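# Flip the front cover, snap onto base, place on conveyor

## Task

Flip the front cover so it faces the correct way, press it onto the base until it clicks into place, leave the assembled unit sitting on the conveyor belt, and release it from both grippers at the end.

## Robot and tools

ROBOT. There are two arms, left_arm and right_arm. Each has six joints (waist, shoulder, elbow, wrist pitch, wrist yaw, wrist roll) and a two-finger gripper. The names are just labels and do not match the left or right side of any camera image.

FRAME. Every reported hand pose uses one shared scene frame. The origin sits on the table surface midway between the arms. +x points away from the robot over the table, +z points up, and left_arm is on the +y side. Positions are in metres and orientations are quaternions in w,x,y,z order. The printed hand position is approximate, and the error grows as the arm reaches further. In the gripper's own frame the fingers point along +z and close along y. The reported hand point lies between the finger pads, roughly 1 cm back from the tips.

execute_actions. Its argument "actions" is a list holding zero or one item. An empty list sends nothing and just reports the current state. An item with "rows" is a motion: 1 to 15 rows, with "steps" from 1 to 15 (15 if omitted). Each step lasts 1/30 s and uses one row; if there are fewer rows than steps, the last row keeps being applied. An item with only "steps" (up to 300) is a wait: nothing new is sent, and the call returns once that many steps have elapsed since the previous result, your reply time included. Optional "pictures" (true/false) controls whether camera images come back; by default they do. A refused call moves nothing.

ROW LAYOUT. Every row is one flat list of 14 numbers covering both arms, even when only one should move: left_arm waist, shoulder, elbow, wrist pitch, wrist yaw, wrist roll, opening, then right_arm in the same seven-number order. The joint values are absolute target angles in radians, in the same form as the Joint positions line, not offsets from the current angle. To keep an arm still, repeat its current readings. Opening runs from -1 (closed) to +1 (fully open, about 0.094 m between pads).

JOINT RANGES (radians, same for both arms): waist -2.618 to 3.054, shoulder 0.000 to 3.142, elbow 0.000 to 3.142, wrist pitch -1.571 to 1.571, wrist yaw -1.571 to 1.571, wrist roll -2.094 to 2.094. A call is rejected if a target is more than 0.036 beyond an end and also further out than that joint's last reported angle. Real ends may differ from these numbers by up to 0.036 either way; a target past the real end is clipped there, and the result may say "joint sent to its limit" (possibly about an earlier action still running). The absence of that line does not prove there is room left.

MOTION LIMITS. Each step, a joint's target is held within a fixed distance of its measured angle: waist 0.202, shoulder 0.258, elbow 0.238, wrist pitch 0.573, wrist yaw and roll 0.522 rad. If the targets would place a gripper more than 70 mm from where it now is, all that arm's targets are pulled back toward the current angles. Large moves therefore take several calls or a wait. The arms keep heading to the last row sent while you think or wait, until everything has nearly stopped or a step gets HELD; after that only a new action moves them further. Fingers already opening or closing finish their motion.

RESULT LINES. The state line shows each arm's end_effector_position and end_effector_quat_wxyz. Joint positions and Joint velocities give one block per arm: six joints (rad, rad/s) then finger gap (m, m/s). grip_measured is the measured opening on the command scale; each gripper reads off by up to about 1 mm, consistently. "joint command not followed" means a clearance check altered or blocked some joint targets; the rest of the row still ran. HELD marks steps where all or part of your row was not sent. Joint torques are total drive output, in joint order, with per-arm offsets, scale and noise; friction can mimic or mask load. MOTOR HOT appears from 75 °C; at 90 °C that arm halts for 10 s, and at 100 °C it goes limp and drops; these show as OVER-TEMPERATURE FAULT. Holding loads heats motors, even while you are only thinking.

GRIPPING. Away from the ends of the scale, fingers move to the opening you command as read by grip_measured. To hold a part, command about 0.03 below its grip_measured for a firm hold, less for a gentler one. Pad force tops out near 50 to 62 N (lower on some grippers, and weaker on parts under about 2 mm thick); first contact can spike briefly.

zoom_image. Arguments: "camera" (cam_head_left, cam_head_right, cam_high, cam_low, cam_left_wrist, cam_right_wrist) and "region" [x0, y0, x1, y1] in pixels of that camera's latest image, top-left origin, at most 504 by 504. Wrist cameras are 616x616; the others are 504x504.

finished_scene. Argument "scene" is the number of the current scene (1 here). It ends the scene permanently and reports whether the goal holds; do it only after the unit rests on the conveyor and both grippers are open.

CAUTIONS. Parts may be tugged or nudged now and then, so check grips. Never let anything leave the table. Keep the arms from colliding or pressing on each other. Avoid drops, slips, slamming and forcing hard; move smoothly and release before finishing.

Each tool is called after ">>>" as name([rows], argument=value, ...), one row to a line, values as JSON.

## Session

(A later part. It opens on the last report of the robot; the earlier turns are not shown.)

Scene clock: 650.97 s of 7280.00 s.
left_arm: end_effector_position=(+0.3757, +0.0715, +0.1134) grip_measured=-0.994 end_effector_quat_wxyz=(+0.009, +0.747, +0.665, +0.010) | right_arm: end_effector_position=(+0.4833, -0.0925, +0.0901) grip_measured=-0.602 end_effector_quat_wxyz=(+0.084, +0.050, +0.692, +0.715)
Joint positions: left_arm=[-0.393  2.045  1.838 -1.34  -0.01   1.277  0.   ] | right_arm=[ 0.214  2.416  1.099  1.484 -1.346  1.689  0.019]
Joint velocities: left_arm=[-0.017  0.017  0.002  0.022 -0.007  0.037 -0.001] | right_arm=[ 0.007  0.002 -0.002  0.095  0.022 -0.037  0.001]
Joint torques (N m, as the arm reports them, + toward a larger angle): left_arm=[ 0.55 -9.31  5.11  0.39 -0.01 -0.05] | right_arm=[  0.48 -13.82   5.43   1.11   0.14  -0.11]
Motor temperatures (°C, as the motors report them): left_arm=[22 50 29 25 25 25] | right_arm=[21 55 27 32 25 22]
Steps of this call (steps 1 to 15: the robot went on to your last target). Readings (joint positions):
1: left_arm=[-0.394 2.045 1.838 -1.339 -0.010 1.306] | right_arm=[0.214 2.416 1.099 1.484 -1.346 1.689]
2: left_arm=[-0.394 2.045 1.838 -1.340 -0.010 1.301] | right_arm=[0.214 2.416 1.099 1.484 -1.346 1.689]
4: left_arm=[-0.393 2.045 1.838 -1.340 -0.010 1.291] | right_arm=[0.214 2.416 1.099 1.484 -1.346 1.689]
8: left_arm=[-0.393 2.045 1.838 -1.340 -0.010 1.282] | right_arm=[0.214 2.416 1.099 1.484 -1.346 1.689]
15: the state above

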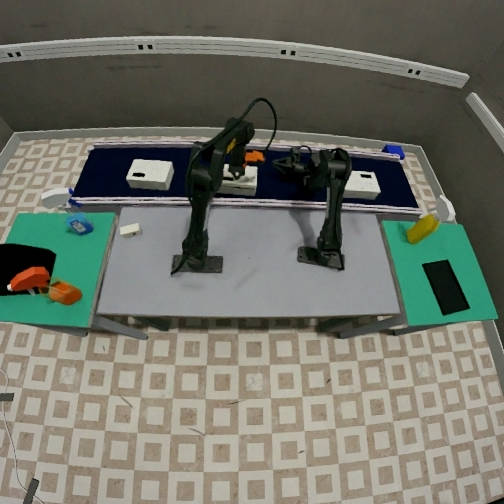

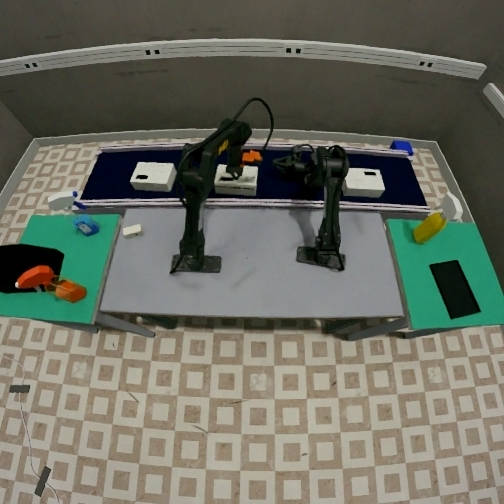

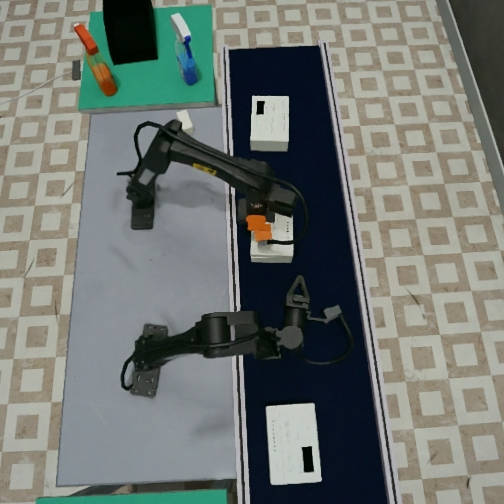

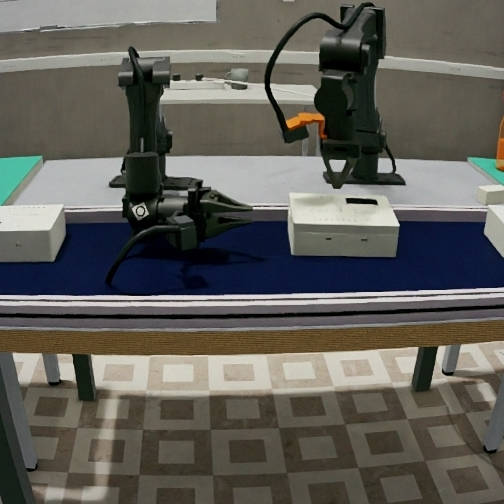

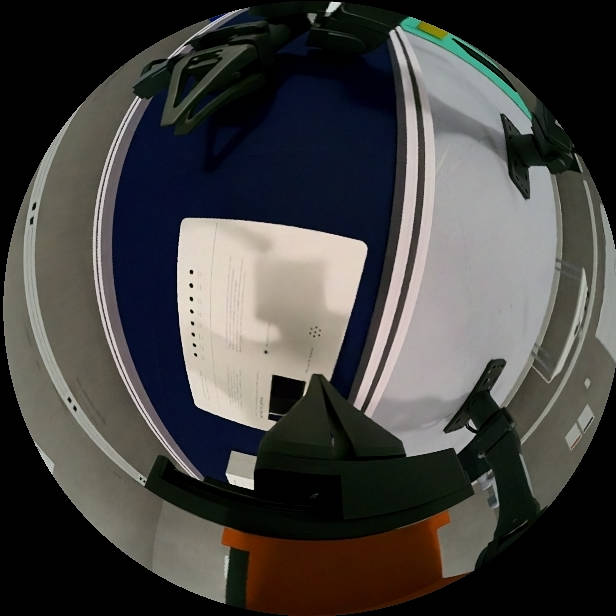

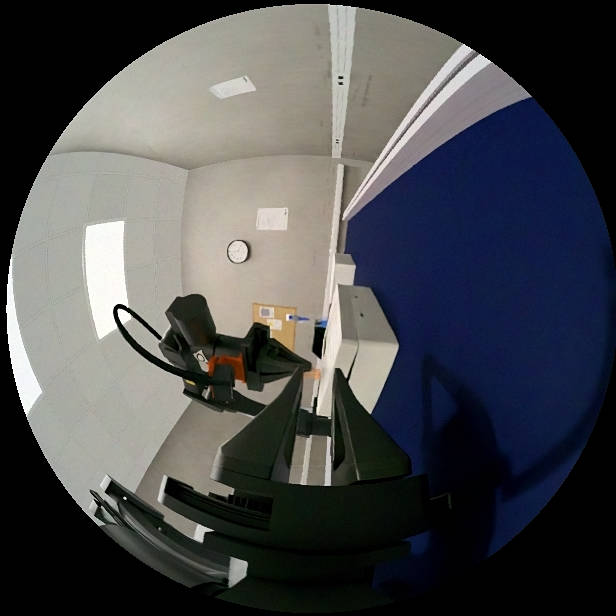

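Contact near shoulder 2.092.

>>> execute_actions([
  {"rows":[[-0.39,2.052,1.835,-1.34,-0.01,1.27,-1,0.22,2.4,1.1,1.5,-1.34,1.675,-0.6],[-0.39,2.056,1.835,-1.34,-0.01,1.27,-1,0.22,2.4,1.1,1.5,-1.34,1.675,-0.6],[-0.39,2.06,1.835,-1.34,-0.01,1.27,-1,0.22,2.4,1.1,1.5,-1.34,1.675,-0.6],[-0.39,2.064,1.835,-1.34,-0.01,1.27,-1,0.22,2.4,1.1,1.5,-1.34,1.675,-0.6],[-0.39,2.068,1.835,-1.34,-0.01,1.27,-1,0.22,2.4,1.1,1.5,-1.34,1.675,-0.6],[-0.39,2.072,1.835,-1.34,-0.01,1.27,-1,0.22,2.4,1.1,1.5,-1.34,1.675,-0.6],[-0.39,2.076,1.835,-1.34,-0.01,1.27,-1,0.22,2.4,1.1,1.5,-1.34,1.675,-0.6],[-0.39,2.08,1.835,-1.34,-0.01,1.27,-1,0.22,2.4,1.1,1.5,-1.34,1.675,-0.6],[-0.39,2.084,1.835,-1.34,-0.01,1.27,-1,0.22,2.4,1.1,1.5,-1.34,1.675,-0.6],[-0.39,2.088,1.835,-1.34,-0.01,1.27,-1,0.22,2.4,1.1,1.5,-1.34,1.675,-0.6],[-0.39,2.091,1.835,-1.34,-0.01,1.27,-1,0.22,2.4,1.1,1.5,-1.34,1.675,-0.6],[-0.39,2.094,1.835,-1.34,-0.01,1.27,-1,0.22,2.4,1.1,1.5,-1.34,1.675,-0.6],[-0.39,2.097,1.835,-1.34,-0.01,1.27,-1,0.22,2.4,1.1,1.5,-1.34,1.675,-0.6],[-0.39,2.1,1.835,-1.34,-0.01,1.27,-1,0.22,2.4,1.1,1.5,-1.34,1.675,-0.6],[-0.39,2.103,1.835,-1.34,-0.01,1.27,-1,0.22,2.4,1.1,1.5,-1.34,1.675,-0.6]]},
], pictures=false)

>>> execute_actions([
  {"rows":[[-0.39,2.108,1.835,-1.33,-0.01,1.27,-1,0.22,2.4,1.1,1.5,-1.34,1.675,-0.6],[-0.39,2.116,1.835,-1.32,-0.01,1.27,-1,0.22,2.4,1.1,1.5,-1.34,1.675,-0.6],[-0.39,2.126,1.83,-1.31,-0.01,1.27,-1,0.22,2.4,1.1,1.5,-1.34,1.675,-0.6],[-0.39,2.136,1.825,-1.3,-0.01,1.27,-1,0.22,2.4,1.1,1.5,-1.34,1.675,-0.6],[-0.39,2.146,1.82,-1.29,-0.01,1.27,-1,0.22,2.4,1.1,1.5,-1.34,1.675,-0.6],[-0.39,2.156,1.815,-1.28,-0.01,1.27,-1,0.22,2.4,1.1,1.5,-1.34,1.675,-0.6],[-0.39,2.166,1.81,-1.27,-0.01,1.27,-1,0.22,2.4,1.1,1.5,-1.34,1.675,-0.6],[-0.39,2.176,1.805,-1.26,-0.01,1.27,-1,0.22,2.4,1.1,1.5,-1.34,1.675,-0.6],[-0.39,2.186,1.8,-1.25,-0.01,1.27,-1,0.22,2.4,1.1,1.5,-1.34,1.675,-0.6],[-0.39,2.196,1.795,-1.24,-0.01,1.27,-1,0.22,2.4,1.1,1.5,-1.34,1.675,-0.6]]},
])

>>> zoom_image(camera="cam_low", region=[250,160,430,280])

>>> zoom_image(camera="cam_right_wrist", region=[290,260,420,430])

Scene clock: 668.47 s of 7280.00 s.
left_arm: end_effector_position=(+0.3751, +0.0718, +0.0966) grip_measured=-0.994 end_effector_quat_wxyz=(-0.012, +0.747, +0.665, +0.000) | right_arm: end_effector_position=(+0.4833, -0.0925, +0.0901) grip_measured=-0.602 end_effector_quat_wxyz=(+0.084, +0.050, +0.692, +0.715)
Joint positions: left_arm=[-0.393  2.089  1.838 -1.34  -0.01   1.276  0.   ] | right_arm=[ 0.214  2.416  1.099  1.484 -1.346  1.689  0.019]
Joint velocities: left_arm=[-0.002 -0.022  0.007  0.007 -0.022  0.022  0.   ] | right_arm=[-0.017 -0.002  0.002  0.066  0.007  0.037 -0.001]
Joint torques (N m, as the arm reports them, + toward a larger angle): left_arm=[ 0.37 -8.48  5.27  0.52 -0.05 -0.11] | right_arm=[  0.48 -13.82   5.43   1.12   0.13  -0.11]
Motor temperatures (°C, as the motors report them): left_arm=[22 48 29 25 25 25] | right_arm=[21 58 27 32 25 22]
Steps of this call (steps 1 to 15: the robot went on to your last target; steps 16 to 90: nothing new was sent; then 14.00 s passed at rest; steps 91 to 105: all 15 steps of this action). Readings (joint positions):
91: left_arm=[-0.393 2.045 1.838 -1.340 -0.010 1.276] | right_arm=[0.214 2.416 1.099 1.484 -1.346 1.689]
92: left_arm=[-0.393 2.045 1.838 -1.340 -0.010 1.276] | right_arm=[0.214 2.416 1.099 1.484 -1.346 1.689]
94: left_arm=[-0.393 2.047 1.838 -1.340 -0.010 1.276] | right_arm=[0.214 2.416 1.099 1.484 -1.346 1.689]
98: left_arm=[-0.393 2.064 1.838 -1.340 -0.010 1.276] | right_arm=[0.214 2.416 1.099 1.484 -1.346 1.689]
105: the state above

Scene clock: 668.97 s of 7280.00 s.
left_arm: end_effector_position=(+0.3749, +0.0718, +0.0937) grip_measured=-0.994 end_effector_quat_wxyz=(-0.015, +0.747, +0.665, -0.001) | right_arm: end_effector_position=(+0.4833, -0.0925, +0.0901) grip_measured=-0.602 end_effector_quat_wxyz=(+0.084, +0.050, +0.692, +0.715)
Joint positions: left_arm=[-0.393  2.097  1.838 -1.34  -0.01   1.276  0.   ] | right_arm=[ 0.214  2.416  1.099  1.484 -1.346  1.689  0.019]
Joint velocities: left_arm=[-0.002 -0.002  0.002  0.051  0.022 -0.037 -0.001] | right_arm=[-0.007 -0.002 -0.012 -0.022 -0.066  0.066 -0.001]
Joint torques (N m, as the arm reports them, + toward a larger angle): left_arm=[ 0.28 -1.78  2.27  1.56 -0.03 -0.12] | right_arm=[  0.47 -13.82   5.42   1.11   0.13  -0.11]
Motor temperatures (°C, as the motors report them): left_arm=[22 48 29 25 25 25] | right_arm=[21 58 27 32 25 22]
Steps of this call (steps 1 to 15: all 15 steps of this action). Readings (joint positions):
1: left_arm=[-0.393 2.089 1.838 -1.340 -0.010 1.276] | right_arm=[0.214 2.416 1.099 1.484 -1.346 1.689]
2: left_arm=[-0.393 2.090 1.838 -1.340 -0.010 1.276] | right_arm=[0.214 2.416 1.099 1.484 -1.346 1.689]
4: left_arm=[-0.393 2.092 1.838 -1.340 -0.010 1.276] | right_arm=[0.214 2.416 1.099 1.484 -1.346 1.689]
8: left_arm=[-0.393 2.095 1.838 -1.340 -0.010 1.276] | right_arm=[0.214 2.416 1.099 1.484 -1.346 1.689]
15: the state above

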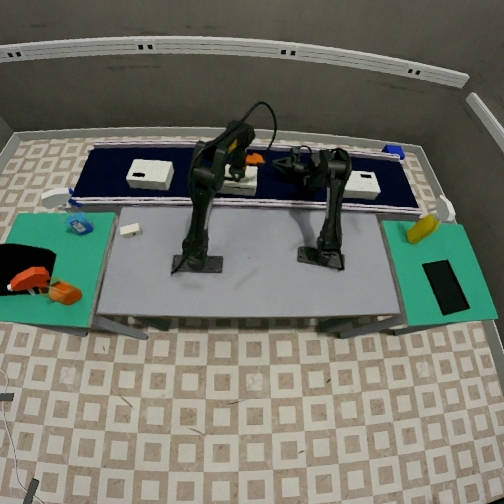

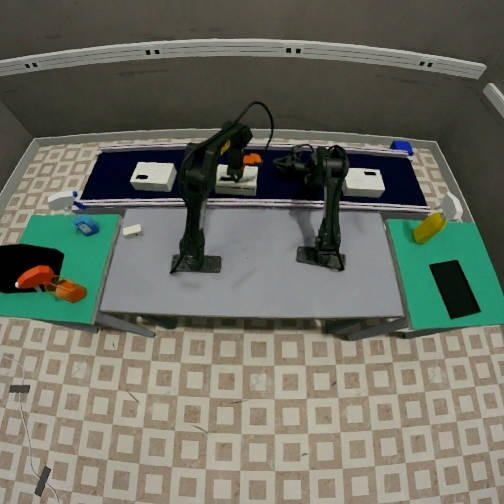

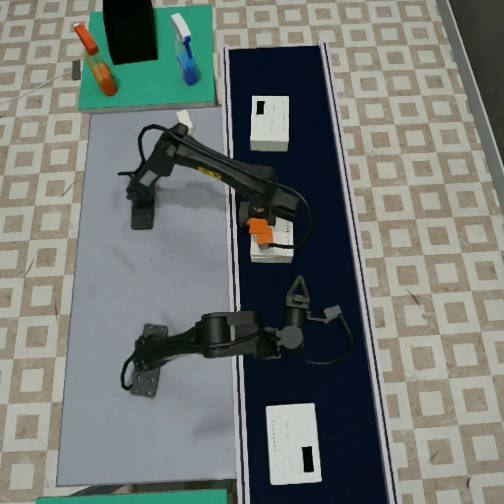

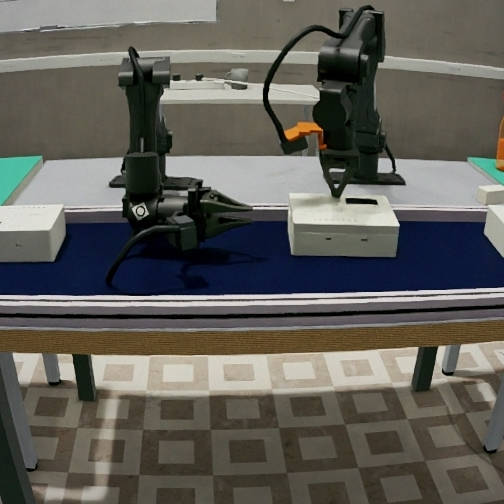

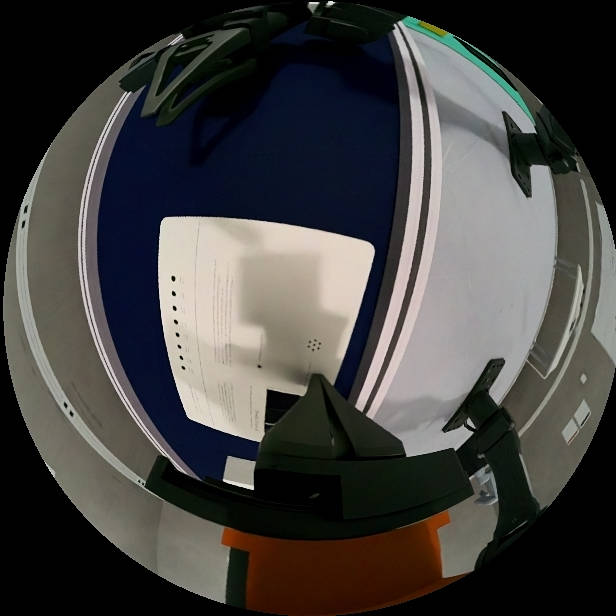

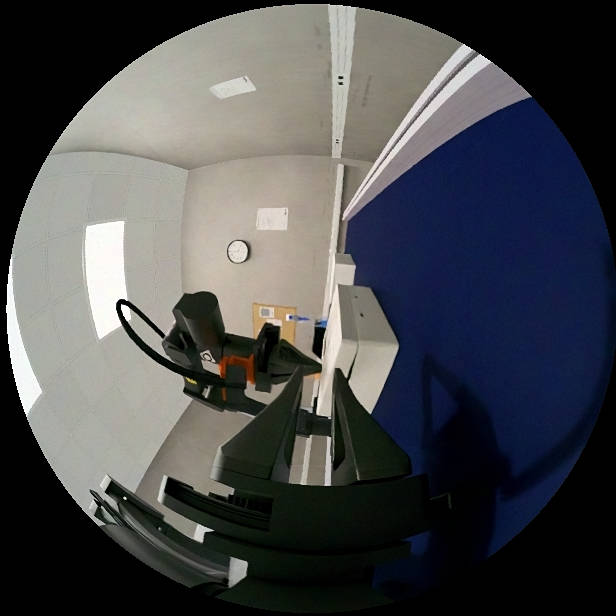

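Region (250, 160, 430, 280) of cam_low's 504x504 image, scaled by 2.800, with more detail than that image has.

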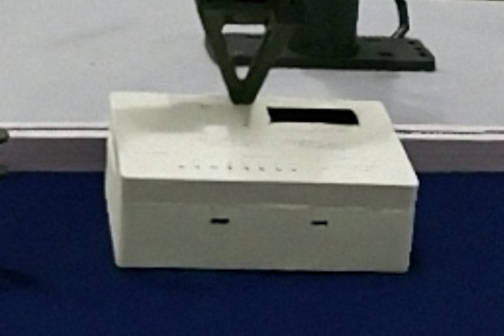

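Region (290, 260, 420, 430) of cam_right_wrist's 616x616 image, scaled by 2.965, with more detail than that image has; it fills the left 385 columns of this view, and the rest is white.

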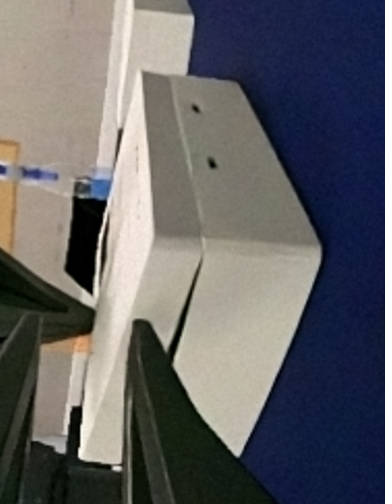

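>>> execute_actions([
  {"rows":[[-0.385,2.196,1.8,-1.22,-0.02,1.27,-1,0.22,2.4,1.1,1.5,-1.34,1.675,-0.6],[-0.383,2.196,1.803,-1.2,-0.03,1.27,-1,0.22,2.4,1.1,1.5,-1.34,1.675,-0.6],[-0.381,2.196,1.806,-1.18,-0.04,1.27,-1,0.22,2.4,1.1,1.5,-1.34,1.675,-0.6],[-0.379,2.196,1.809,-1.16,-0.05,1.27,-1,0.22,2.4,1.1,1.5,-1.34,1.675,-0.6],[-0.377,2.196,1.812,-1.14,-0.06,1.27,-1,0.22,2.4,1.1,1.5,-1.34,1.675,-0.6],[-0.377,2.196,1.815,-1.12,-0.07,1.27,-1,0.22,2.4,1.1,1.5,-1.34,1.675,-0.6]],"steps":10},
], pictures=false)

>>> execute_actions([
  {"rows":[[-0.39,2.196,1.8,-1.24,-0.01,1.27,-1,0.22,2.4,1.1,1.5,-1.34,1.675,-0.6]],"steps":8},
])

>>> zoom_image(camera="cam_right_wrist", region=[290,260,420,430])

Scene clock: 680.97 s of 7280.00 s.
left_arm: end_effector_position=(+0.4015, +0.0675, +0.0930) grip_measured=-0.994 end_effector_quat_wxyz=(+0.023, +0.744, +0.667, +0.032) | right_arm: end_effector_position=(+0.4833, -0.0925, +0.0901) grip_measured=-0.602 end_effector_quat_wxyz=(+0.084, +0.050, +0.692, +0.715)
Joint positions: left_arm=[-0.39   2.105  1.845 -1.241 -0.039  1.276  0.   ] | right_arm=[ 0.214  2.416  1.099  1.484 -1.346  1.689  0.019]
Joint velocities: left_arm=[ 0.002  0.046  0.007  0.447 -0.081  0.007 -0.001] | right_arm=[ 0.017 -0.012 -0.007  0.037 -0.037 -0.037 -0.001]
Joint torques (N m, as the arm reports them, + toward a larger angle): left_arm=[ 1.08 -2.82  3.34  1.3  -0.17 -0.12] | right_arm=[  0.47 -13.82   5.42   1.12   0.13  -0.11]
Motor temperatures (°C, as the motors report them): left_arm=[22 43 28 26 25 25] | right_arm=[21 59 27 32 25 22]
Steps of this call (steps 1 to 15: the robot went on to your last target; steps 16 to 90: nothing new was sent; then 8.67 s passed at rest; steps 91 to 100: all 10 steps of this action). Readings (joint positions):
91: left_arm=[-0.393 2.097 1.838 -1.340 -0.010 1.276] | right_arm=[0.214 2.416 1.099 1.484 -1.346 1.689]
92: left_arm=[-0.393 2.097 1.838 -1.339 -0.011 1.276] | right_arm=[0.214 2.416 1.099 1.484 -1.346 1.689]
94: left_arm=[-0.393 2.097 1.838 -1.332 -0.013 1.276] | right_arm=[0.214 2.416 1.099 1.484 -1.346 1.689]
98: left_arm=[-0.391 2.102 1.843 -1.273 -0.031 1.276] | right_arm=[0.214 2.416 1.099 1.484 -1.346 1.689]
100: the state above

Scene clock: 681.23 s of 7280.00 s.
left_arm: end_effector_position=(+0.4026, +0.0670, +0.0927) grip_measured=-0.994 end_effector_quat_wxyz=(+0.025, +0.744, +0.667, +0.033) | right_arm: end_effector_position=(+0.4833, -0.0925, +0.0901) grip_measured=-0.602 end_effector_quat_wxyz=(+0.084, +0.050, +0.692, +0.715)
Joint positions: left_arm=[-0.39   2.106  1.845 -1.237 -0.039  1.276  0.   ] | right_arm=[ 0.214  2.416  1.099  1.484 -1.346  1.689  0.019]
Joint velocities: left_arm=[-0.007  0.002  0.017 -0.051 -0.037  0.007 -0.001] | right_arm=[-0.012 -0.007 -0.002 -0.007  0.066 -0.022 -0.001]
Joint torques (N m, as the arm reports them, + toward a larger angle): left_arm=[ 0.07 -2.74  2.26  0.7   0.19 -0.12] | right_arm=[  0.47 -13.82   5.42   1.11   0.13  -0.11]
Motor temperatures (°C, as the motors report them): left_arm=[22 43 28 26 25 25] | right_arm=[21 59 27 32 25 22]
Steps of this call (steps 1 to 8: all 8 steps of this action). Readings (joint positions):
1: left_arm=[-0.390 2.106 1.845 -1.237 -0.039 1.276] | right_arm=[0.214 2.416 1.099 1.484 -1.346 1.689]
2: left_arm=[-0.390 2.106 1.845 -1.237 -0.039 1.276] | right_arm=[0.214 2.416 1.099 1.484 -1.346 1.689]
4: left_arm=[-0.390 2.106 1.845 -1.237 -0.039 1.276] | right_arm=[0.214 2.416 1.099 1.484 -1.346 1.689]
8: the state above

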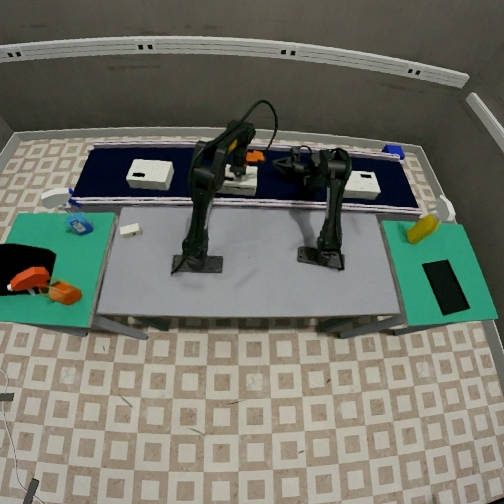

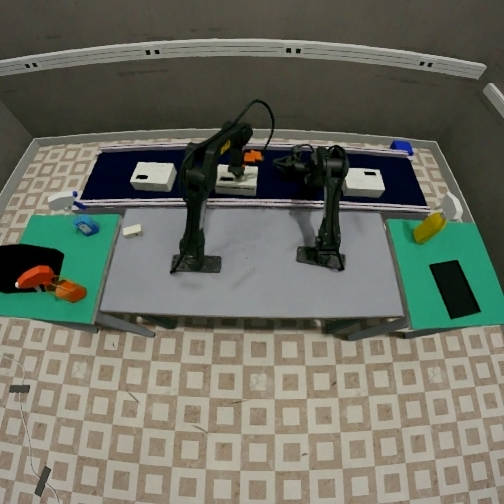

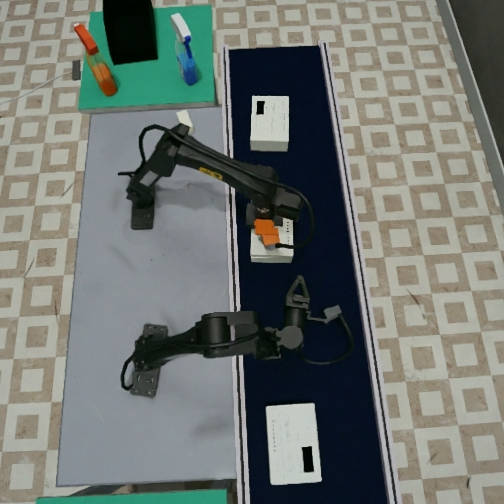

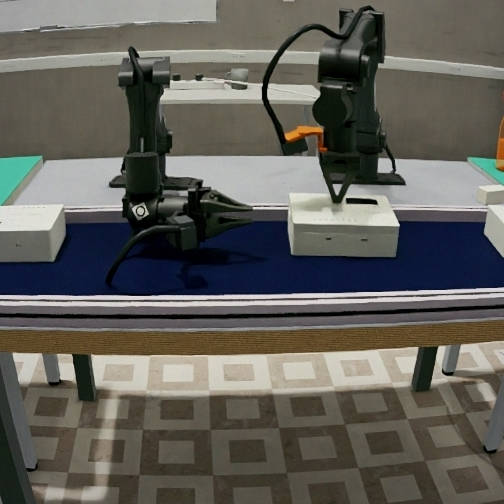

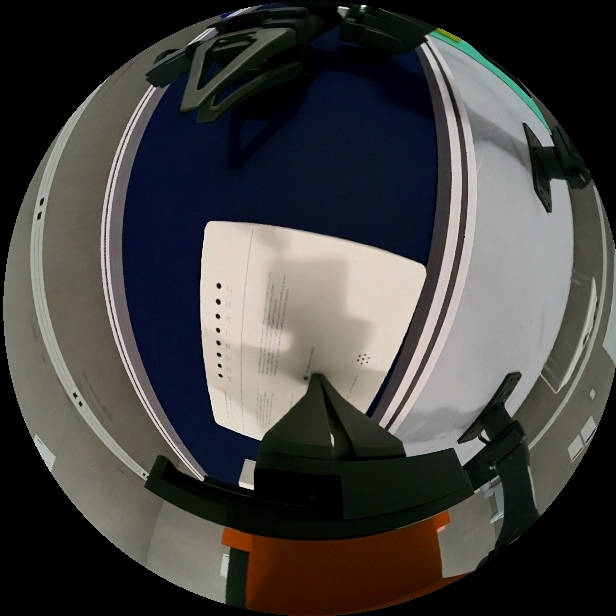

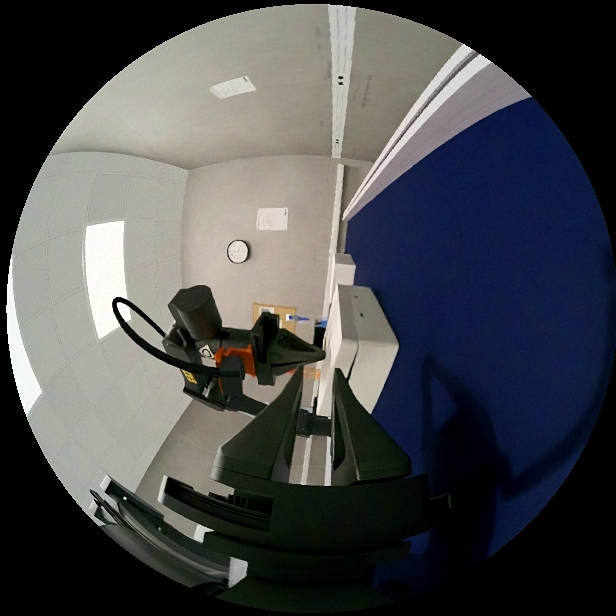

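Region (290, 260, 420, 430) of cam_right_wrist's 616x616 image, scaled by 2.965, with more detail than that image has; it fills the left 385 columns of this view, and the rest is white.

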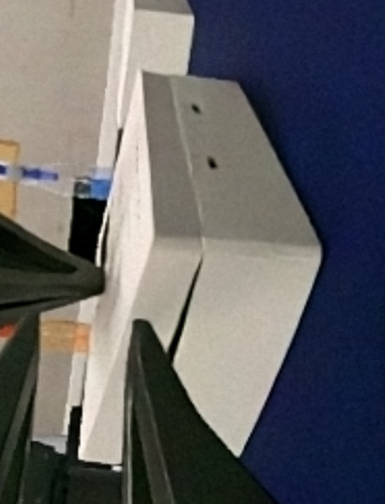

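>>> execute_actions([
  {"rows":[[-0.39,2.15,1.82,-1.24,-0.03,1.27,-1,0.22,2.4,1.1,1.5,-1.34,1.675,-0.6],[-0.39,2.11,1.84,-1.24,-0.03,1.27,-1,0.22,2.4,1.1,1.5,-1.34,1.675,-0.6],[-0.39,2.09,1.84,-1.23,-0.02,1.27,-1,0.22,2.4,1.1,1.5,-1.34,1.675,-0.6],[-0.39,2.075,1.84,-1.22,-0.02,1.27,-1,0.22,2.4,1.1,1.5,-1.34,1.675,-0.6],[-0.39,2.06,1.835,-1.21,-0.02,1.27,-1,0.22,2.4,1.1,1.5,-1.34,1.675,-0.6],[-0.39,2.045,1.825,-1.2,-0.02,1.27,-0.8,0.22,2.4,1.1,1.5,-1.34,1.675,-0.6],[-0.39,2.03,1.81,-1.18,-0.02,1.27,-0.6,0.22,2.4,1.1,1.5,-1.34,1.675,-0.6],[-0.39,2.015,1.795,-1.16,-0.02,1.27,-0.4,0.22,2.4,1.1,1.5,-1.34,1.675,-0.6],[-0.39,2.0,1.78,-1.14,-0.02,1.27,-0.2,0.22,2.4,1.1,1.5,-1.34,1.675,-0.6],[-0.39,1.985,1.765,-1.12,-0.02,1.27,0,0.22,2.4,1.1,1.5,-1.34,1.675,-0.6],[-0.39,1.975,1.75,-1.1,-0.02,1.27,0.2,0.22,2.4,1.1,1.5,-1.34,1.675,-0.6],[-0.39,1.965,1.735,-1.085,-0.02,1.27,0.4,0.22,2.4,1.1,1.5,-1.34,1.675,-0.6],[-0.39,1.96,1.72,-1.07,-0.02,1.27,0.6,0.22,2.4,1.1,1.5,-1.34,1.675,-0.6],[-0.39,1.96,1.705,-1.06,-0.02,1.27,0.8,0.22,2.4,1.1,1.5,-1.34,1.675,-0.6],[-0.39,1.96,1.69,-1.05,-0.02,1.27,1,0.22,2.4,1.1,1.5,-1.34,1.675,-0.6]]},
], pictures=false)

>>> execute_actions([
  {"steps":20},
])

Scene clock: 702.70 s of 7280.00 s.
left_arm: end_effector_position=(+0.4041, +0.0655, +0.1190) grip_measured=+0.898 end_effector_quat_wxyz=(+0.088, +0.740, +0.664, +0.060) | right_arm: end_effector_position=(+0.4833, -0.0925, +0.0901) grip_measured=-0.602 end_effector_quat_wxyz=(+0.084, +0.050, +0.692, +0.715)
Joint positions: left_arm=[-0.39   1.97   1.73  -1.12  -0.035  1.276  0.089] | right_arm=[ 0.214  2.416  1.099  1.484 -1.346  1.689  0.019]
Joint velocities: left_arm=[-0.012 -0.203 -0.364  0.476 -0.022 -0.066  0.211] | right_arm=[-0.032 -0.012 -0.002 -0.037 -0.007  0.007 -0.   ]
Joint torques (N m, as the arm reports them, + toward a larger angle): left_arm=[-0.03 -8.75  4.69  1.07  0.08 -0.14] | right_arm=[  0.48 -13.82   5.42   1.12   0.13  -0.11]
Motor temperatures (°C, as the motors report them): left_arm=[22 42 28 26 25 25] | right_arm=[21 60 27 32 25 22]
Steps of this call (steps 1 to 15: the robot went on to your last target; steps 16 to 90: nothing new was sent; then 17.97 s passed at rest; steps 91 to 105: all 15 steps of this action). Readings (joint positions):
91: left_arm=[-0.390 2.104 1.846 -1.237 -0.039 1.276] | right_arm=[0.214 2.416 1.099 1.484 -1.346 1.689]
92: left_arm=[-0.390 2.102 1.847 -1.237 -0.040 1.276] | right_arm=[0.214 2.416 1.099 1.484 -1.346 1.689]
94: left_arm=[-0.390 2.099 1.847 -1.236 -0.039 1.276] | right_arm=[0.214 2.416 1.099 1.484 -1.346 1.689]
98: left_arm=[-0.390 2.069 1.820 -1.212 -0.037 1.276] | right_arm=[0.214 2.416 1.099 1.484 -1.346 1.689]
105: the state above

Scene clock: 703.37 s of 7280.00 s.
left_arm: end_effector_position=(+0.4084, +0.0637, +0.1133) grip_measured=+1.000 end_effector_quat_wxyz=(+0.099, +0.739, +0.664, +0.065) | right_arm: end_effector_position=(+0.4833, -0.0925, +0.0901) grip_measured=-0.602 end_effector_quat_wxyz=(+0.084, +0.050, +0.692, +0.715)
Joint positions: left_arm=[-0.39   1.966  1.696 -1.066 -0.035  1.276  0.094] | right_arm=[ 0.214  2.416  1.099  1.484 -1.346  1.689  0.019]
Joint velocities: left_arm=[-0.012  0.012 -0.012 -0.022 -0.022 -0.022  0.   ] | right_arm=[ 0.027  0.022  0.007 -0.037  0.007 -0.051 -0.001]
Joint torques (N m, as the arm reports them, + toward a larger angle): left_arm=[-0.01 -9.46  5.52  1.21  0.07 -0.12] | right_arm=[  0.47 -13.81   5.42   1.11   0.13  -0.11]
Motor temperatures (°C, as the motors report them): left_arm=[22 42 28 26 25 25] | right_arm=[21 60 27 32 25 22]
Steps of this call (steps 1 to 20: the robot went on to your last target). Readings (joint positions):
1: left_arm=[-0.390 1.966 1.720 -1.109 -0.035 1.276] | right_arm=[0.214 2.416 1.099 1.484 -1.346 1.689]
2: left_arm=[-0.390 1.966 1.713 -1.101 -0.035 1.276] | right_arm=[0.214 2.416 1.099 1.484 -1.346 1.689]
4: left_arm=[-0.390 1.966 1.700 -1.088 -0.035 1.276] | right_arm=[0.214 2.416 1.099 1.484 -1.346 1.689]
8: left_arm=[-0.390 1.966 1.696 -1.077 -0.035 1.276] | right_arm=[0.214 2.416 1.099 1.484 -1.346 1.689]
20: the state above

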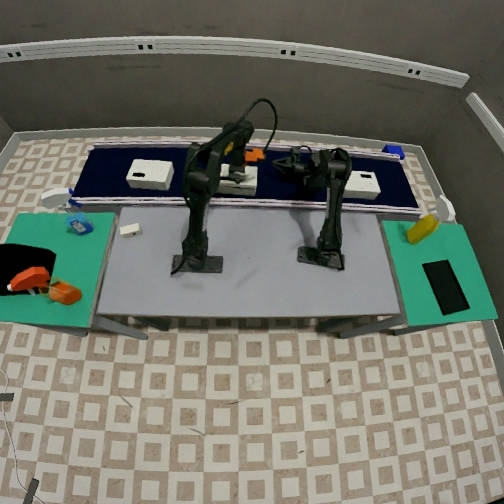

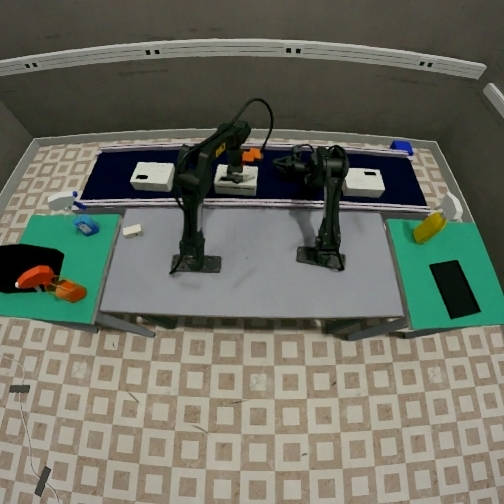

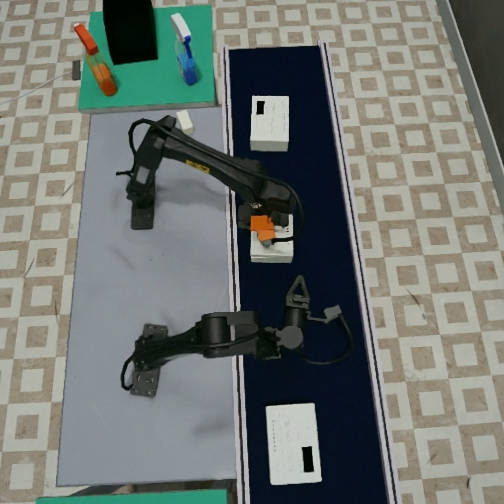

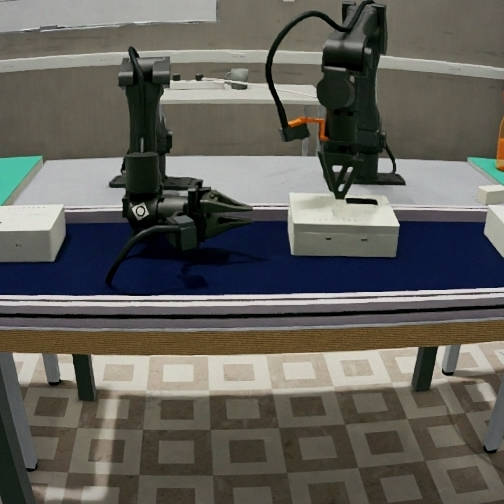

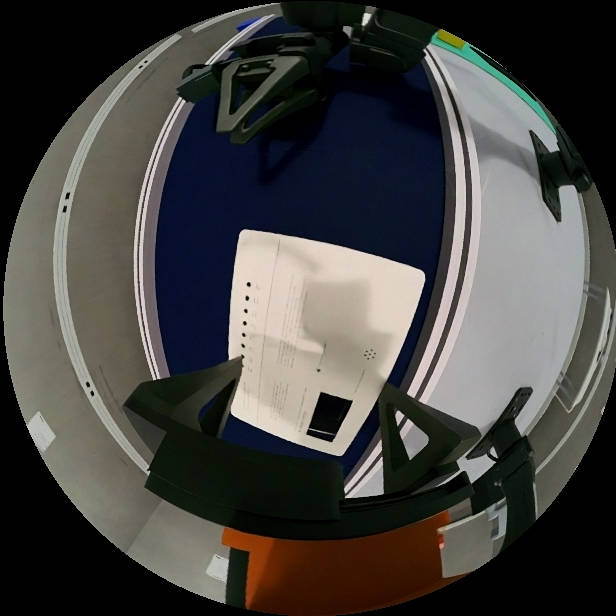

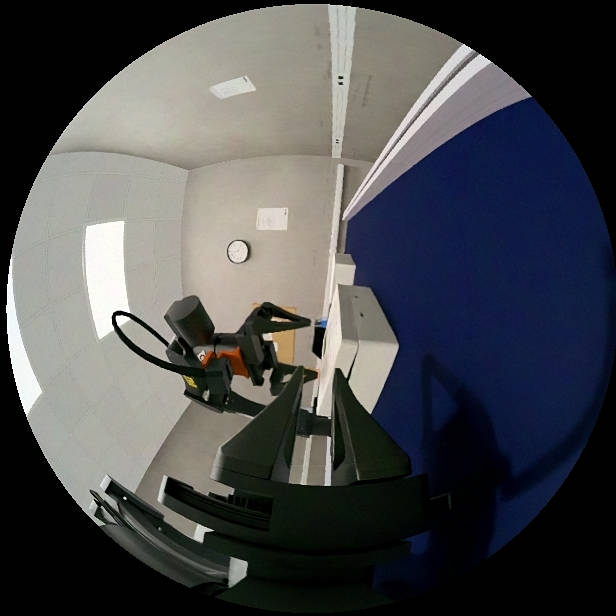

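>>> execute_actions([
  {"rows":[[-0.39,1.96,1.69,-1.09,-0.05,1.27,1,0.22,2.4,1.1,1.5,-1.34,1.675,-0.6],[-0.39,1.96,1.69,-1.12,-0.07,1.27,1,0.22,2.4,1.1,1.5,-1.34,1.675,-0.6],[-0.39,1.96,1.69,-1.135,-0.08,1.27,1,0.22,2.4,1.1,1.5,-1.34,1.675,-0.6]]},
], pictures=false)

>>> execute_actions([
  {"rows":[[-0.39,1.97,1.69,-1.13,-0.08,1.27,1,0.22,2.4,1.1,1.5,-1.34,1.675,-0.6],[-0.39,1.975,1.69,-1.13,-0.08,1.27,1,0.22,2.4,1.1,1.5,-1.34,1.675,-0.6],[-0.39,1.98,1.69,-1.13,-0.08,1.27,1,0.22,2.4,1.1,1.5,-1.34,1.675,-0.6],[-0.39,1.985,1.69,-1.13,-0.08,1.27,1,0.22,2.4,1.1,1.5,-1.34,1.675,-0.6],[-0.39,1.99,1.69,-1.13,-0.08,1.27,1,0.22,2.4,1.1,1.5,-1.34,1.675,-0.6],[-0.39,1.995,1.69,-1.13,-0.08,1.27,1,0.22,2.4,1.1,1.5,-1.34,1.675,-0.6],[-0.39,2.0,1.69,-1.13,-0.08,1.27,1,0.22,2.4,1.1,1.5,-1.34,1.675,-0.6],[-0.39,2.005,1.69,-1.13,-0.08,1.27,1,0.22,2.4,1.1,1.5,-1.34,1.675,-0.6],[-0.39,2.01,1.69,-1.13,-0.08,1.27,1,0.22,2.4,1.1,1.5,-1.34,1.675,-0.6],[-0.39,2.015,1.69,-1.13,-0.08,1.27,1,0.22,2.4,1.1,1.5,-1.34,1.675,-0.6],[-0.39,2.02,1.69,-1.13,-0.08,1.27,1,0.22,2.4,1.1,1.5,-1.34,1.675,-0.6],[-0.39,2.025,1.69,-1.13,-0.08,1.27,1,0.22,2.4,1.1,1.5,-1.34,1.675,-0.6],[-0.39,2.03,1.69,-1.13,-0.08,1.27,1,0.22,2.4,1.1,1.5,-1.34,1.675,-0.6],[-0.39,2.035,1.69,-1.13,-0.08,1.27,1,0.22,2.4,1.1,1.5,-1.34,1.675,-0.6],[-0.39,2.04,1.69,-1.13,-0.08,1.27,1,0.22,2.4,1.1,1.5,-1.34,1.675,-0.6]]},
], pictures=false)

>>> execute_actions([
  {"steps":12},
])

Scene clock: 718.93 s of 7280.00 s.
left_arm: end_effector_position=(+0.4009, +0.0741, +0.1113) grip_measured=+1.000 end_effector_quat_wxyz=(+0.071, +0.739, +0.666, +0.073) | right_arm: end_effector_position=(+0.4833, -0.0925, +0.0901) grip_measured=-0.602 end_effector_quat_wxyz=(+0.084, +0.050, +0.692, +0.715)
Joint positions: left_arm=[-0.39   1.966  1.696 -1.111 -0.072  1.276  0.094] | right_arm=[ 0.214  2.416  1.099  1.484 -1.346  1.689  0.019]
Joint velocities: left_arm=[-0.002  0.002 -0.012  0.066 -0.051  0.037  0.   ] | right_arm=[-0.007 -0.002 -0.002 -0.037  0.007  0.007  0.   ]
Joint torques (N m, as the arm reports them, + toward a larger angle): left_arm=[ 0.   -9.34  5.49  0.75 -0.09 -0.12] | right_arm=[  0.47 -13.82   5.42   1.12   0.13  -0.11]
Motor temperatures (°C, as the motors report them): left_arm=[22 46 29 26 25 25] | right_arm=[21 60 27 32 25 22]
Steps of this call (steps 1 to 15: the robot went on to your last target; steps 16 to 90: nothing new was sent; then 12.07 s passed at rest; steps 91 to 105: all 15 steps of this action). Readings (joint positions):
91: left_arm=[-0.390 1.966 1.696 -1.066 -0.036 1.276] | right_arm=[0.214 2.416 1.099 1.484 -1.346 1.689]
92: left_arm=[-0.390 1.966 1.696 -1.068 -0.040 1.276] | right_arm=[0.214 2.416 1.099 1.484 -1.346 1.689]
94: left_arm=[-0.390 1.966 1.696 -1.082 -0.052 1.276] | right_arm=[0.214 2.416 1.099 1.484 -1.346 1.689]
98: left_arm=[-0.390 1.966 1.696 -1.102 -0.066 1.276] | right_arm=[0.214 2.416 1.099 1.484 -1.346 1.689]
105: the state above

Scene clock: 719.43 s of 7280.00 s.
left_arm: end_effector_position=(+0.4000, +0.0751, +0.0867) grip_measured=+1.000 end_effector_quat_wxyz=(+0.042, +0.742, +0.667, +0.061) | right_arm: end_effector_position=(+0.4833, -0.0925, +0.0901) grip_measured=-0.602 end_effector_quat_wxyz=(+0.084, +0.050, +0.692, +0.715)
Joint positions: left_arm=[-0.39   2.027  1.696 -1.111 -0.075  1.276  0.094] | right_arm=[ 0.214  2.416  1.099  1.484 -1.346  1.689  0.019]
Joint velocities: left_arm=[-0.002  0.007 -0.012  0.007 -0.125 -0.037  0.   ] | right_arm=[-0.012  0.012  0.012  0.051 -0.007  0.022 -0.002]
Joint torques (N m, as the arm reports them, + toward a larger angle): left_arm=[ 0.   -8.28  5.36  0.55  0.07 -0.1 ] | right_arm=[  0.47 -13.82   5.42   1.11   0.13  -0.11]
Motor temperatures (°C, as the motors report them): left_arm=[22 46 29 26 25 25] | right_arm=[21 60 27 32 25 22]
Steps of this call (steps 1 to 15: all 15 steps of this action). Readings (joint positions):
1: left_arm=[-0.390 1.966 1.696 -1.111 -0.073 1.276] | right_arm=[0.214 2.416 1.099 1.484 -1.346 1.689]
2: left_arm=[-0.390 1.966 1.696 -1.111 -0.073 1.276] | right_arm=[0.214 2.416 1.099 1.484 -1.346 1.689]
4: left_arm=[-0.390 1.968 1.696 -1.111 -0.073 1.276] | right_arm=[0.214 2.416 1.099 1.484 -1.346 1.689]
8: left_arm=[-0.390 1.986 1.696 -1.111 -0.074 1.276] | right_arm=[0.214 2.416 1.099 1.484 -1.346 1.689]
15: the state above

Scene clock: 719.83 s of 7280.00 s.
left_arm: end_effector_position=(+0.4004, +0.0751, +0.0868) grip_measured=+1.000 end_effector_quat_wxyz=(+0.043, +0.742, +0.667, +0.062) | right_arm: end_effector_position=(+0.4833, -0.0925, +0.0901) grip_measured=-0.602 end_effector_quat_wxyz=(+0.084, +0.050, +0.692, +0.715)
Joint positions: left_arm=[-0.39   2.027  1.696 -1.109 -0.076  1.276  0.094] | right_arm=[ 0.214  2.416  1.099  1.484 -1.346  1.689  0.019]
Joint velocities: left_arm=[ 0.022 -0.002  0.022 -0.051  0.022 -0.007  0.   ] | right_arm=[ 0.007 -0.007 -0.007 -0.022  0.007 -0.022  0.001]
Joint torques (N m, as the arm reports them, + toward a larger angle): left_arm=[ 0.   -8.27  5.38  0.62 -0.1  -0.12] | right_arm=[  0.47 -13.83   5.42   1.12   0.13  -0.11]
Motor temperatures (°C, as the motors report them): left_arm=[22 46 29 26 25 25] | right_arm=[21 60 27 32 25 22]
Steps of this call (steps 1 to 12: the robot went on to your last target). Readings (joint positions):
1: left_arm=[-0.390 2.027 1.696 -1.109 -0.076 1.276] | right_arm=[0.214 2.416 1.099 1.484 -1.346 1.689]
2: left_arm=[-0.390 2.027 1.696 -1.109 -0.076 1.276] | right_arm=[0.214 2.416 1.099 1.484 -1.346 1.689]
4: left_arm=[-0.390 2.027 1.696 -1.109 -0.076 1.276] | right_arm=[0.214 2.416 1.099 1.484 -1.346 1.689]
8: left_arm=[-0.390 2.027 1.696 -1.109 -0.076 1.276] | right_arm=[0.214 2.416 1.099 1.484 -1.346 1.689]
12: the state above

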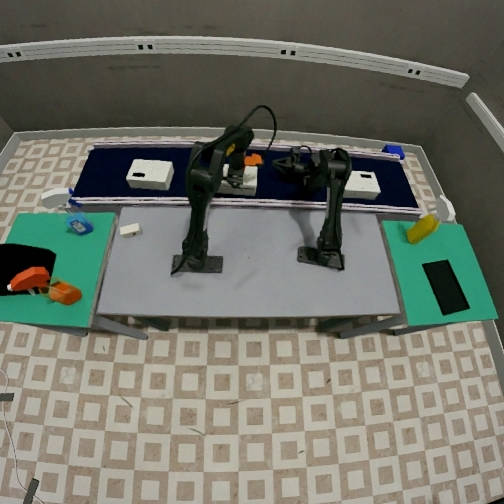

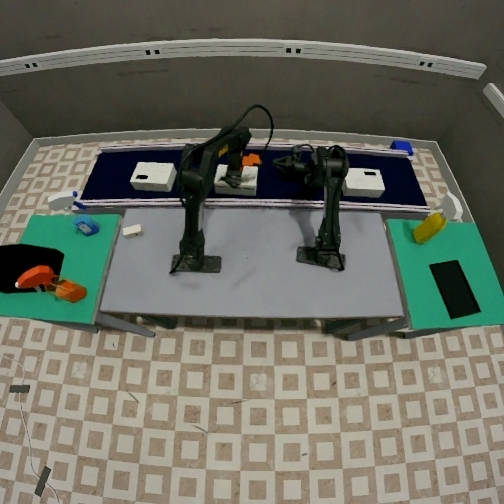

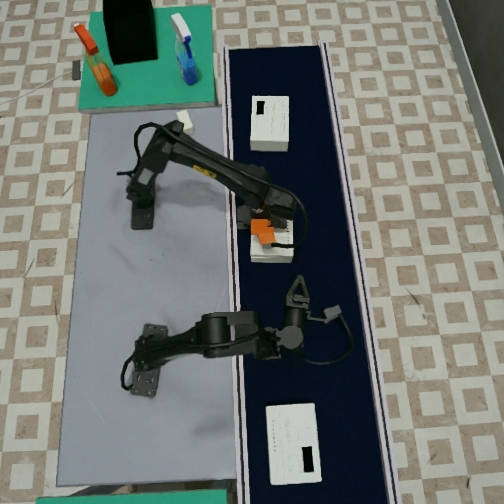

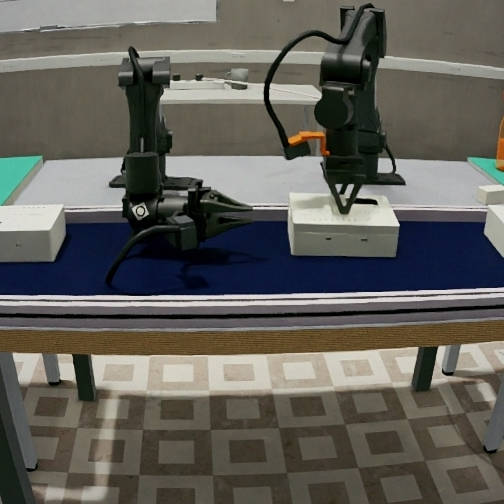

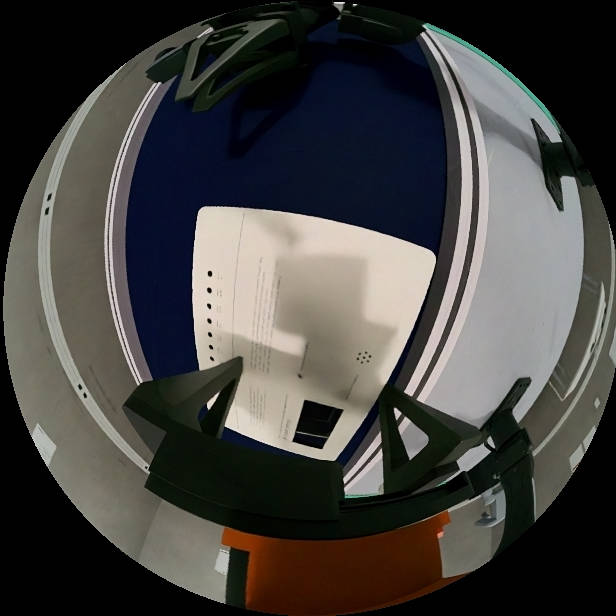

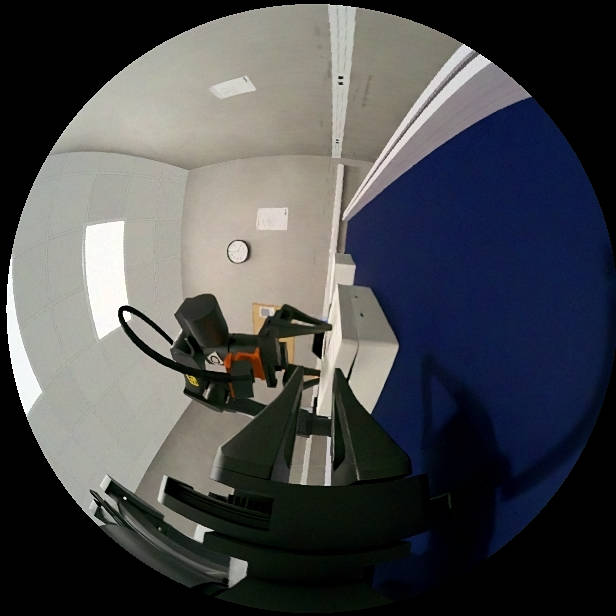

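>>> execute_actions(actions=[])

Scene clock: 736.43 s of 7280.00 s.
left_arm: end_effector_position=(+0.4004, +0.0751, +0.0868) grip_measured=+1.000 end_effector_quat_wxyz=(+0.043, +0.742, +0.667, +0.062) | right_arm: end_effector_position=(+0.4833, -0.0925, +0.0901) grip_measured=-0.602 end_effector_quat_wxyz=(+0.084, +0.050, +0.692, +0.715)
Joint positions: left_arm=[-0.39   2.027  1.696 -1.109 -0.076  1.276  0.094] | right_arm=[ 0.214  2.416  1.099  1.484 -1.346  1.689  0.019]
Joint velocities: left_arm=[ 0.002 -0.007  0.012  0.007  0.022  0.022  0.   ] | right_arm=[ 0.007  0.002 -0.002  0.037 -0.037 -0.095  0.001]
Joint torques (N m, as the arm reports them, + toward a larger angle): left_arm=[ 0.   -8.29  5.37  0.62 -0.1  -0.12] | right_arm=[  0.49 -13.82   5.41   1.11   0.13  -0.11]
Motor temperatures (°C, as the motors report them): left_arm=[22 46 29 26 25 25] | right_arm=[21 61 27 32 25 22]
Steps of this call (steps 1 to 15: the robot went on to your last target; steps 16 to 90: nothing new was sent; then 13.60 s passed at rest). Readings (joint positions):
1: left_arm=[-0.390 2.027 1.696 -1.109 -0.076 1.276] | right_arm=[0.214 2.416 1.099 1.484 -1.346 1.689]
2: left_arm=[-0.390 2.027 1.696 -1.109 -0.076 1.276] | right_arm=[0.214 2.416 1.099 1.484 -1.346 1.689]
4: left_arm=[-0.390 2.027 1.696 -1.109 -0.076 1.276] | right_arm=[0.214 2.416 1.099 1.484 -1.346 1.689]
8: left_arm=[-0.390 2.027 1.696 -1.109 -0.076 1.276] | right_arm=[0.214 2.416 1.099 1.484 -1.346 1.689]
90: the state above
All arms were judged still, so your last target was given up. Only a new action makes them travel on or press farther. Fingers that are still opening or closing keep moving.

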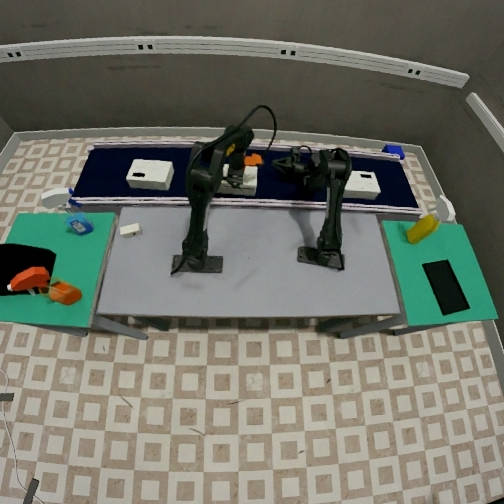

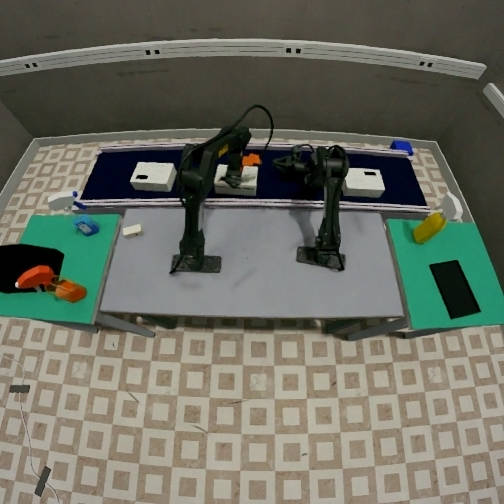

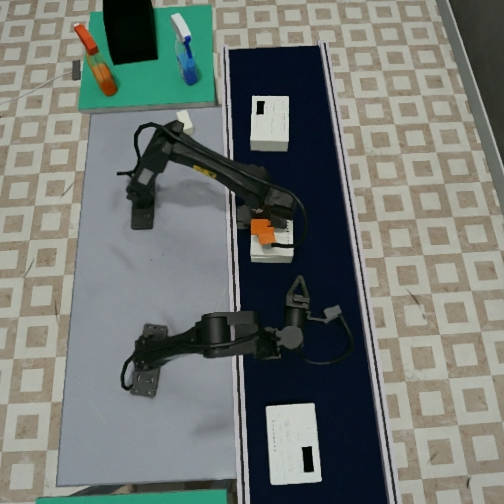

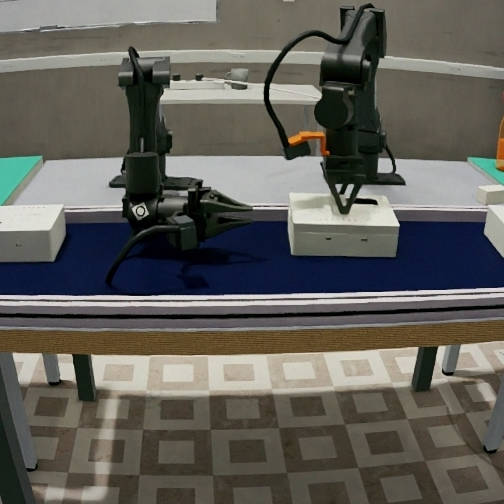

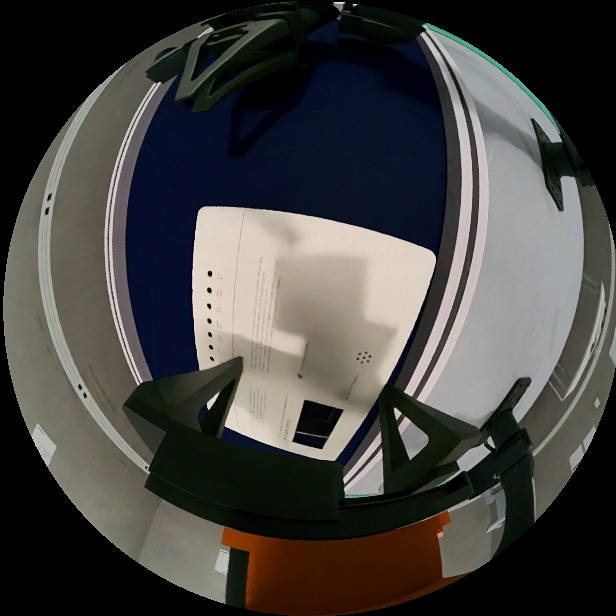

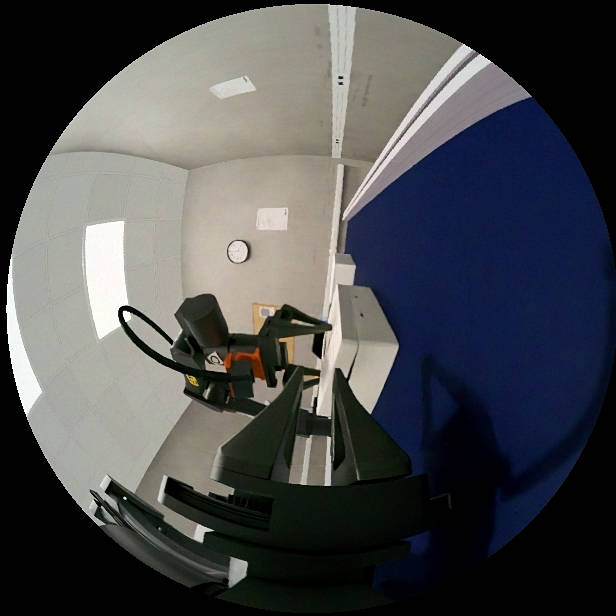

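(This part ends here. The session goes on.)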